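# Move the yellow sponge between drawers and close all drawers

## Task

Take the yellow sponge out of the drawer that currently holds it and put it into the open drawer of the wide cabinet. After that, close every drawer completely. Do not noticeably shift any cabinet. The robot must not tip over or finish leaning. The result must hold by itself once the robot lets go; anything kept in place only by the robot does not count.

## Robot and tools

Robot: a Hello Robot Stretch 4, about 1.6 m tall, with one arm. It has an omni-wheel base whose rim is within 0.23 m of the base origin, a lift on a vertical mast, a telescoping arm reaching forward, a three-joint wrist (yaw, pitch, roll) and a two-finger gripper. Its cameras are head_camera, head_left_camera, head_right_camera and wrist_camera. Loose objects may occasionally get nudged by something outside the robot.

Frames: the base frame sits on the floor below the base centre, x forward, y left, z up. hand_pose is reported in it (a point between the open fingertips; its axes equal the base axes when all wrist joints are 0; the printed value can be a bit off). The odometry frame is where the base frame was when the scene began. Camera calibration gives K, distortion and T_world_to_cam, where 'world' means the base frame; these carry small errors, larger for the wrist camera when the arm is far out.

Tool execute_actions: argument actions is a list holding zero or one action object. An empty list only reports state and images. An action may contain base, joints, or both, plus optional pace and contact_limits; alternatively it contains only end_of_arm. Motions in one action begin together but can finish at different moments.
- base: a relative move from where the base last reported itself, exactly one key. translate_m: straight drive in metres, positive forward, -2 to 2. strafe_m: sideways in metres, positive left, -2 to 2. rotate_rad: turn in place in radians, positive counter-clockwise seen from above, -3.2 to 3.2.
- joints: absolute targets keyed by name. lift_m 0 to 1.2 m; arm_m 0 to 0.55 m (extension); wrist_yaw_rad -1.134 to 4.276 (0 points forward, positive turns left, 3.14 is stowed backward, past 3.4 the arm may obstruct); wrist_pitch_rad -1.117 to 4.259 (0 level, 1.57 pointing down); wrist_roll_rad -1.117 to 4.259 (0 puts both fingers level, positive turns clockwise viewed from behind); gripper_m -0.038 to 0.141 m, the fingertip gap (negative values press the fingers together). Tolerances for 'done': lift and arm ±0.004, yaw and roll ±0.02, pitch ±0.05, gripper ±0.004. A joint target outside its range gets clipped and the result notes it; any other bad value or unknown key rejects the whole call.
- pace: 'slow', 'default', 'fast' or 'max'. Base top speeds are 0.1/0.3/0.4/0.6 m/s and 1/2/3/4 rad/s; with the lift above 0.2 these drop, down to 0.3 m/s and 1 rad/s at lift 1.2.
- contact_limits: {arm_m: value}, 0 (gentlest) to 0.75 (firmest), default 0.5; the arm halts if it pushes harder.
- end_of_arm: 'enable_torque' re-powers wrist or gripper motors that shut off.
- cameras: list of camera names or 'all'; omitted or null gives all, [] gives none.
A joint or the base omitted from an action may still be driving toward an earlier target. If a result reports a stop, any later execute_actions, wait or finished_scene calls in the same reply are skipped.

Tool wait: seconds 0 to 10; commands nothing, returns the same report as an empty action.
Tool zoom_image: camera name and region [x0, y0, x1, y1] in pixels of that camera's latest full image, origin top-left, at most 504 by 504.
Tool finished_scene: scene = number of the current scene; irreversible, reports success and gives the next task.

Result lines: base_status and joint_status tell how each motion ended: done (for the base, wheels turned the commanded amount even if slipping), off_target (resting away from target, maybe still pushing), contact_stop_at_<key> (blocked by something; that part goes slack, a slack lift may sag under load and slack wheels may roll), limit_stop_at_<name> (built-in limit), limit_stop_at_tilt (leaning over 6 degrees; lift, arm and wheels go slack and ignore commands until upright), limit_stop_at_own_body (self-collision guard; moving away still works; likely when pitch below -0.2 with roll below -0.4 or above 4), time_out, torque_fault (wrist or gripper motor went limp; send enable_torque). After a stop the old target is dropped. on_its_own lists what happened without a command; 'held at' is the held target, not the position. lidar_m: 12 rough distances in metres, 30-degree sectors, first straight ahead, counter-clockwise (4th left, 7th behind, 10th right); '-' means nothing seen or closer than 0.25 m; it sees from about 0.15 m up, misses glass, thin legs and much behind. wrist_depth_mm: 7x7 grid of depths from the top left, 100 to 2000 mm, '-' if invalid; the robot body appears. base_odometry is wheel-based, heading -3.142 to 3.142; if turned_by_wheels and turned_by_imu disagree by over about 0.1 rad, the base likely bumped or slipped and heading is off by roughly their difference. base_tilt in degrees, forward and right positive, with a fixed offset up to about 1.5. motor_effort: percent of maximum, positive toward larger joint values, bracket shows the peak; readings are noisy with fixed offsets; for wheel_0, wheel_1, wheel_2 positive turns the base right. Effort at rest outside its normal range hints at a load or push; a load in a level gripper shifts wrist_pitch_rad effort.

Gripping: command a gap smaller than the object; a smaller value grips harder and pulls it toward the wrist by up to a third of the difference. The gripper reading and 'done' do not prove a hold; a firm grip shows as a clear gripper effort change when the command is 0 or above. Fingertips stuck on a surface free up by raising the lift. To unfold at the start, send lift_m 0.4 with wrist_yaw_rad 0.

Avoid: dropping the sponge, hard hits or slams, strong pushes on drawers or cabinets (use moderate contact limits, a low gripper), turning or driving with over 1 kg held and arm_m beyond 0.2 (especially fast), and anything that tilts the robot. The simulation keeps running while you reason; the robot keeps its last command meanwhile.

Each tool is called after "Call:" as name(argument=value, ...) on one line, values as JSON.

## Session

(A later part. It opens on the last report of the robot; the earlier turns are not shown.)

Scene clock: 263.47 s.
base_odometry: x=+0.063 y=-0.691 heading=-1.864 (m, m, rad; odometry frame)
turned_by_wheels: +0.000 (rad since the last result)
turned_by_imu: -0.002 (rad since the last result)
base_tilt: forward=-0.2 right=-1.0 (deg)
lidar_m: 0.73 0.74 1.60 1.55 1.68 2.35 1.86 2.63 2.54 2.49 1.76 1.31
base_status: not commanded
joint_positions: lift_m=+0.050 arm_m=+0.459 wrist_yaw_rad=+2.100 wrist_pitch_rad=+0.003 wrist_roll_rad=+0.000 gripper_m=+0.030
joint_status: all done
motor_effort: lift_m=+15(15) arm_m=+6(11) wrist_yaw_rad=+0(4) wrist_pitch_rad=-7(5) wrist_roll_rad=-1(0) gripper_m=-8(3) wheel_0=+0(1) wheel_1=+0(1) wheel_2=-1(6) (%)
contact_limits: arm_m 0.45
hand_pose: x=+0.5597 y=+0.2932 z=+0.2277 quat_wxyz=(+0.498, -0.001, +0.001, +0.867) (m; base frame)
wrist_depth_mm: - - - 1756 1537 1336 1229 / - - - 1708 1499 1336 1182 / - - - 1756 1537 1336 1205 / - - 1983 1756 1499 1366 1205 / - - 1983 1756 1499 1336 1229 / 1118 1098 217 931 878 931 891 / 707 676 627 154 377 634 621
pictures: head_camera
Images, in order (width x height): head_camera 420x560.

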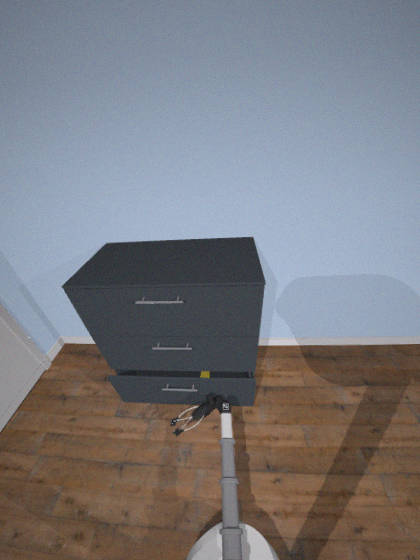

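Call:
execute_actions(actions=[{"joints": {"arm_m": 0.55}, "contact_limits": {"arm_m": 0.25}, "pace": "slow"}], cameras=["head_camera", "head_right_camera"])

Scene clock: 267.57 s.
base_odometry: x=+0.063 y=-0.690 heading=-1.864 (m, m, rad; odometry frame)
turned_by_wheels: +0.000 (rad since the last result)
turned_by_imu: -0.002 (rad since the last result)
base_tilt: forward=-0.1 right=-0.9 (deg)
lidar_m: 0.77 0.81 1.59 1.55 1.66 2.38 1.87 2.64 2.53 2.49 1.73 1.31
base_status: not commanded
joint_positions: lift_m=+0.050 arm_m=+0.537 wrist_yaw_rad=+2.102 wrist_pitch_rad=+0.003 wrist_roll_rad=+0.000 gripper_m=+0.030
joint_status: arm_m contact_stop (moved +0.078 of +0.091)
on_its_own: arm_m is slack since a contact_stop (your +0.550 is given up)
motor_effort: lift_m=+15(15) arm_m=+0(20) wrist_yaw_rad=-7(16) wrist_pitch_rad=-6(9) wrist_roll_rad=-1(0) gripper_m=-2(8) wheel_0=+1(4) wheel_1=+2(5) wheel_2=-5(13) (%)
contact_limits: arm_m 0.25
hand_pose: x=+0.6371 y=+0.2930 z=+0.2277 quat_wxyz=(+0.497, -0.001, +0.001, +0.868) (m; base frame)
wrist_depth_mm: - - - 1756 1499 1336 842 / - - - 1756 1499 1336 1229 / - - - 1756 1499 1336 1255 / - - 1983 1808 1499 1336 1255 / - - 1983 1708 1464 1366 1205 / 1098 1078 218 946 904 931 891 / 707 683 627 154 375 640 609
pictures: head_camera, head_right_camera
Images, in order (width x height): head_camera 420x560, head_right_camera 420x672.

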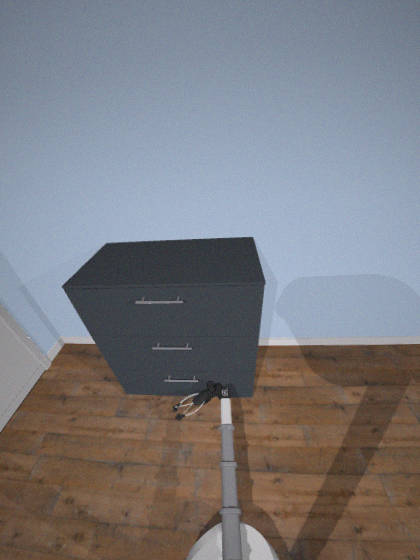

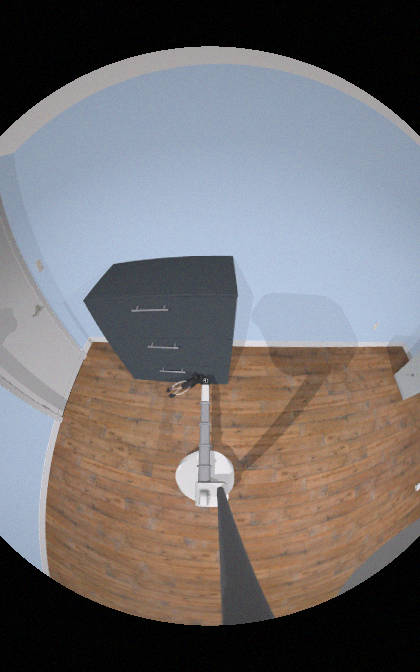

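Call:
execute_actions(actions=[{"joints": {"arm_m": 0.5}, "pace": "fast"}], cameras=["head_camera", "head_right_camera"])

Call:
zoom_image(camera="head_camera", region=[90, 320, 280, 430])

Call:
zoom_image(camera="head_right_camera", region=[360, 330, 420, 420])

Scene clock: 270.77 s.
base_odometry: x=+0.063 y=-0.691 heading=-1.864 (m, m, rad; odometry frame)
turned_by_wheels: +0.000 (rad since the last result)
turned_by_imu: -0.001 (rad since the last result)
base_tilt: forward=-0.1 right=-1.1 (deg)
lidar_m: 0.79 0.81 1.59 1.55 1.66 2.36 1.87 2.64 2.50 2.50 1.73 1.31
base_status: not commanded
joint_positions: lift_m=+0.050 arm_m=+0.501 wrist_yaw_rad=+2.100 wrist_pitch_rad=+0.003 wrist_roll_rad=+0.000 gripper_m=+0.030
joint_status: all done
motor_effort: lift_m=+15(15) arm_m=-6(7) wrist_yaw_rad=-1(6) wrist_pitch_rad=-8(6) wrist_roll_rad=+0(1) gripper_m=-2(6) wheel_0=+1(2) wheel_1=+0(2) wheel_2=-1(5) (%)
hand_pose: x=+0.6017 y=+0.2932 z=+0.2277 quat_wxyz=(+0.497, -0.001, +0.001, +0.867) (m; base frame)
wrist_depth_mm: - - - 1756 1499 1336 1205 / - - - 1708 1537 1336 1205 / - - 1983 1756 1499 1336 1205 / - - 1983 1756 1537 1336 1205 / - - - 1756 1499 1336 1205 / 1118 1098 217 931 891 931 878 / 707 676 621 154 377 634 627
pictures: head_camera, head_right_camera
Images, in order (width x height): head_camera 420x560, head_right_camera 420x672.

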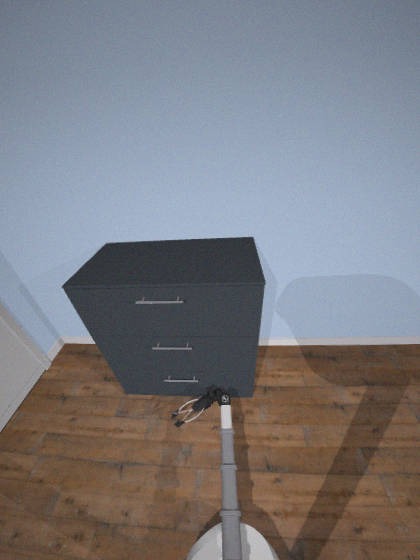

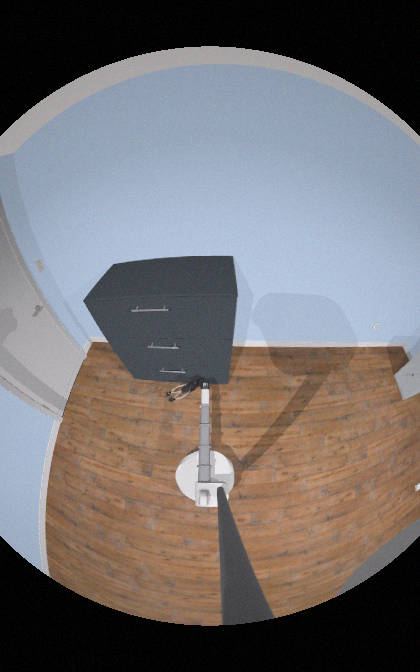

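Region (90, 320, 280, 430) of head_camera's 420x560 image, scaled by 2.653, with more detail than that image has; it fills the top 292 rows of this view, and the rest is white.

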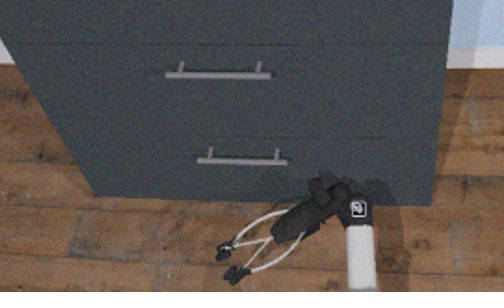

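Region (360, 330, 420, 420) of head_right_camera's 420x672 image, scaled by 5.600, with more detail than that image has.

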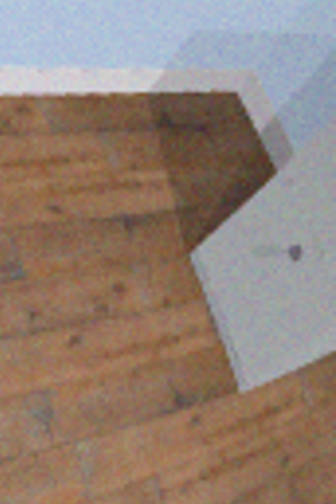

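Call:
finished_scene(scene=2)

The scene is finished: the task was done.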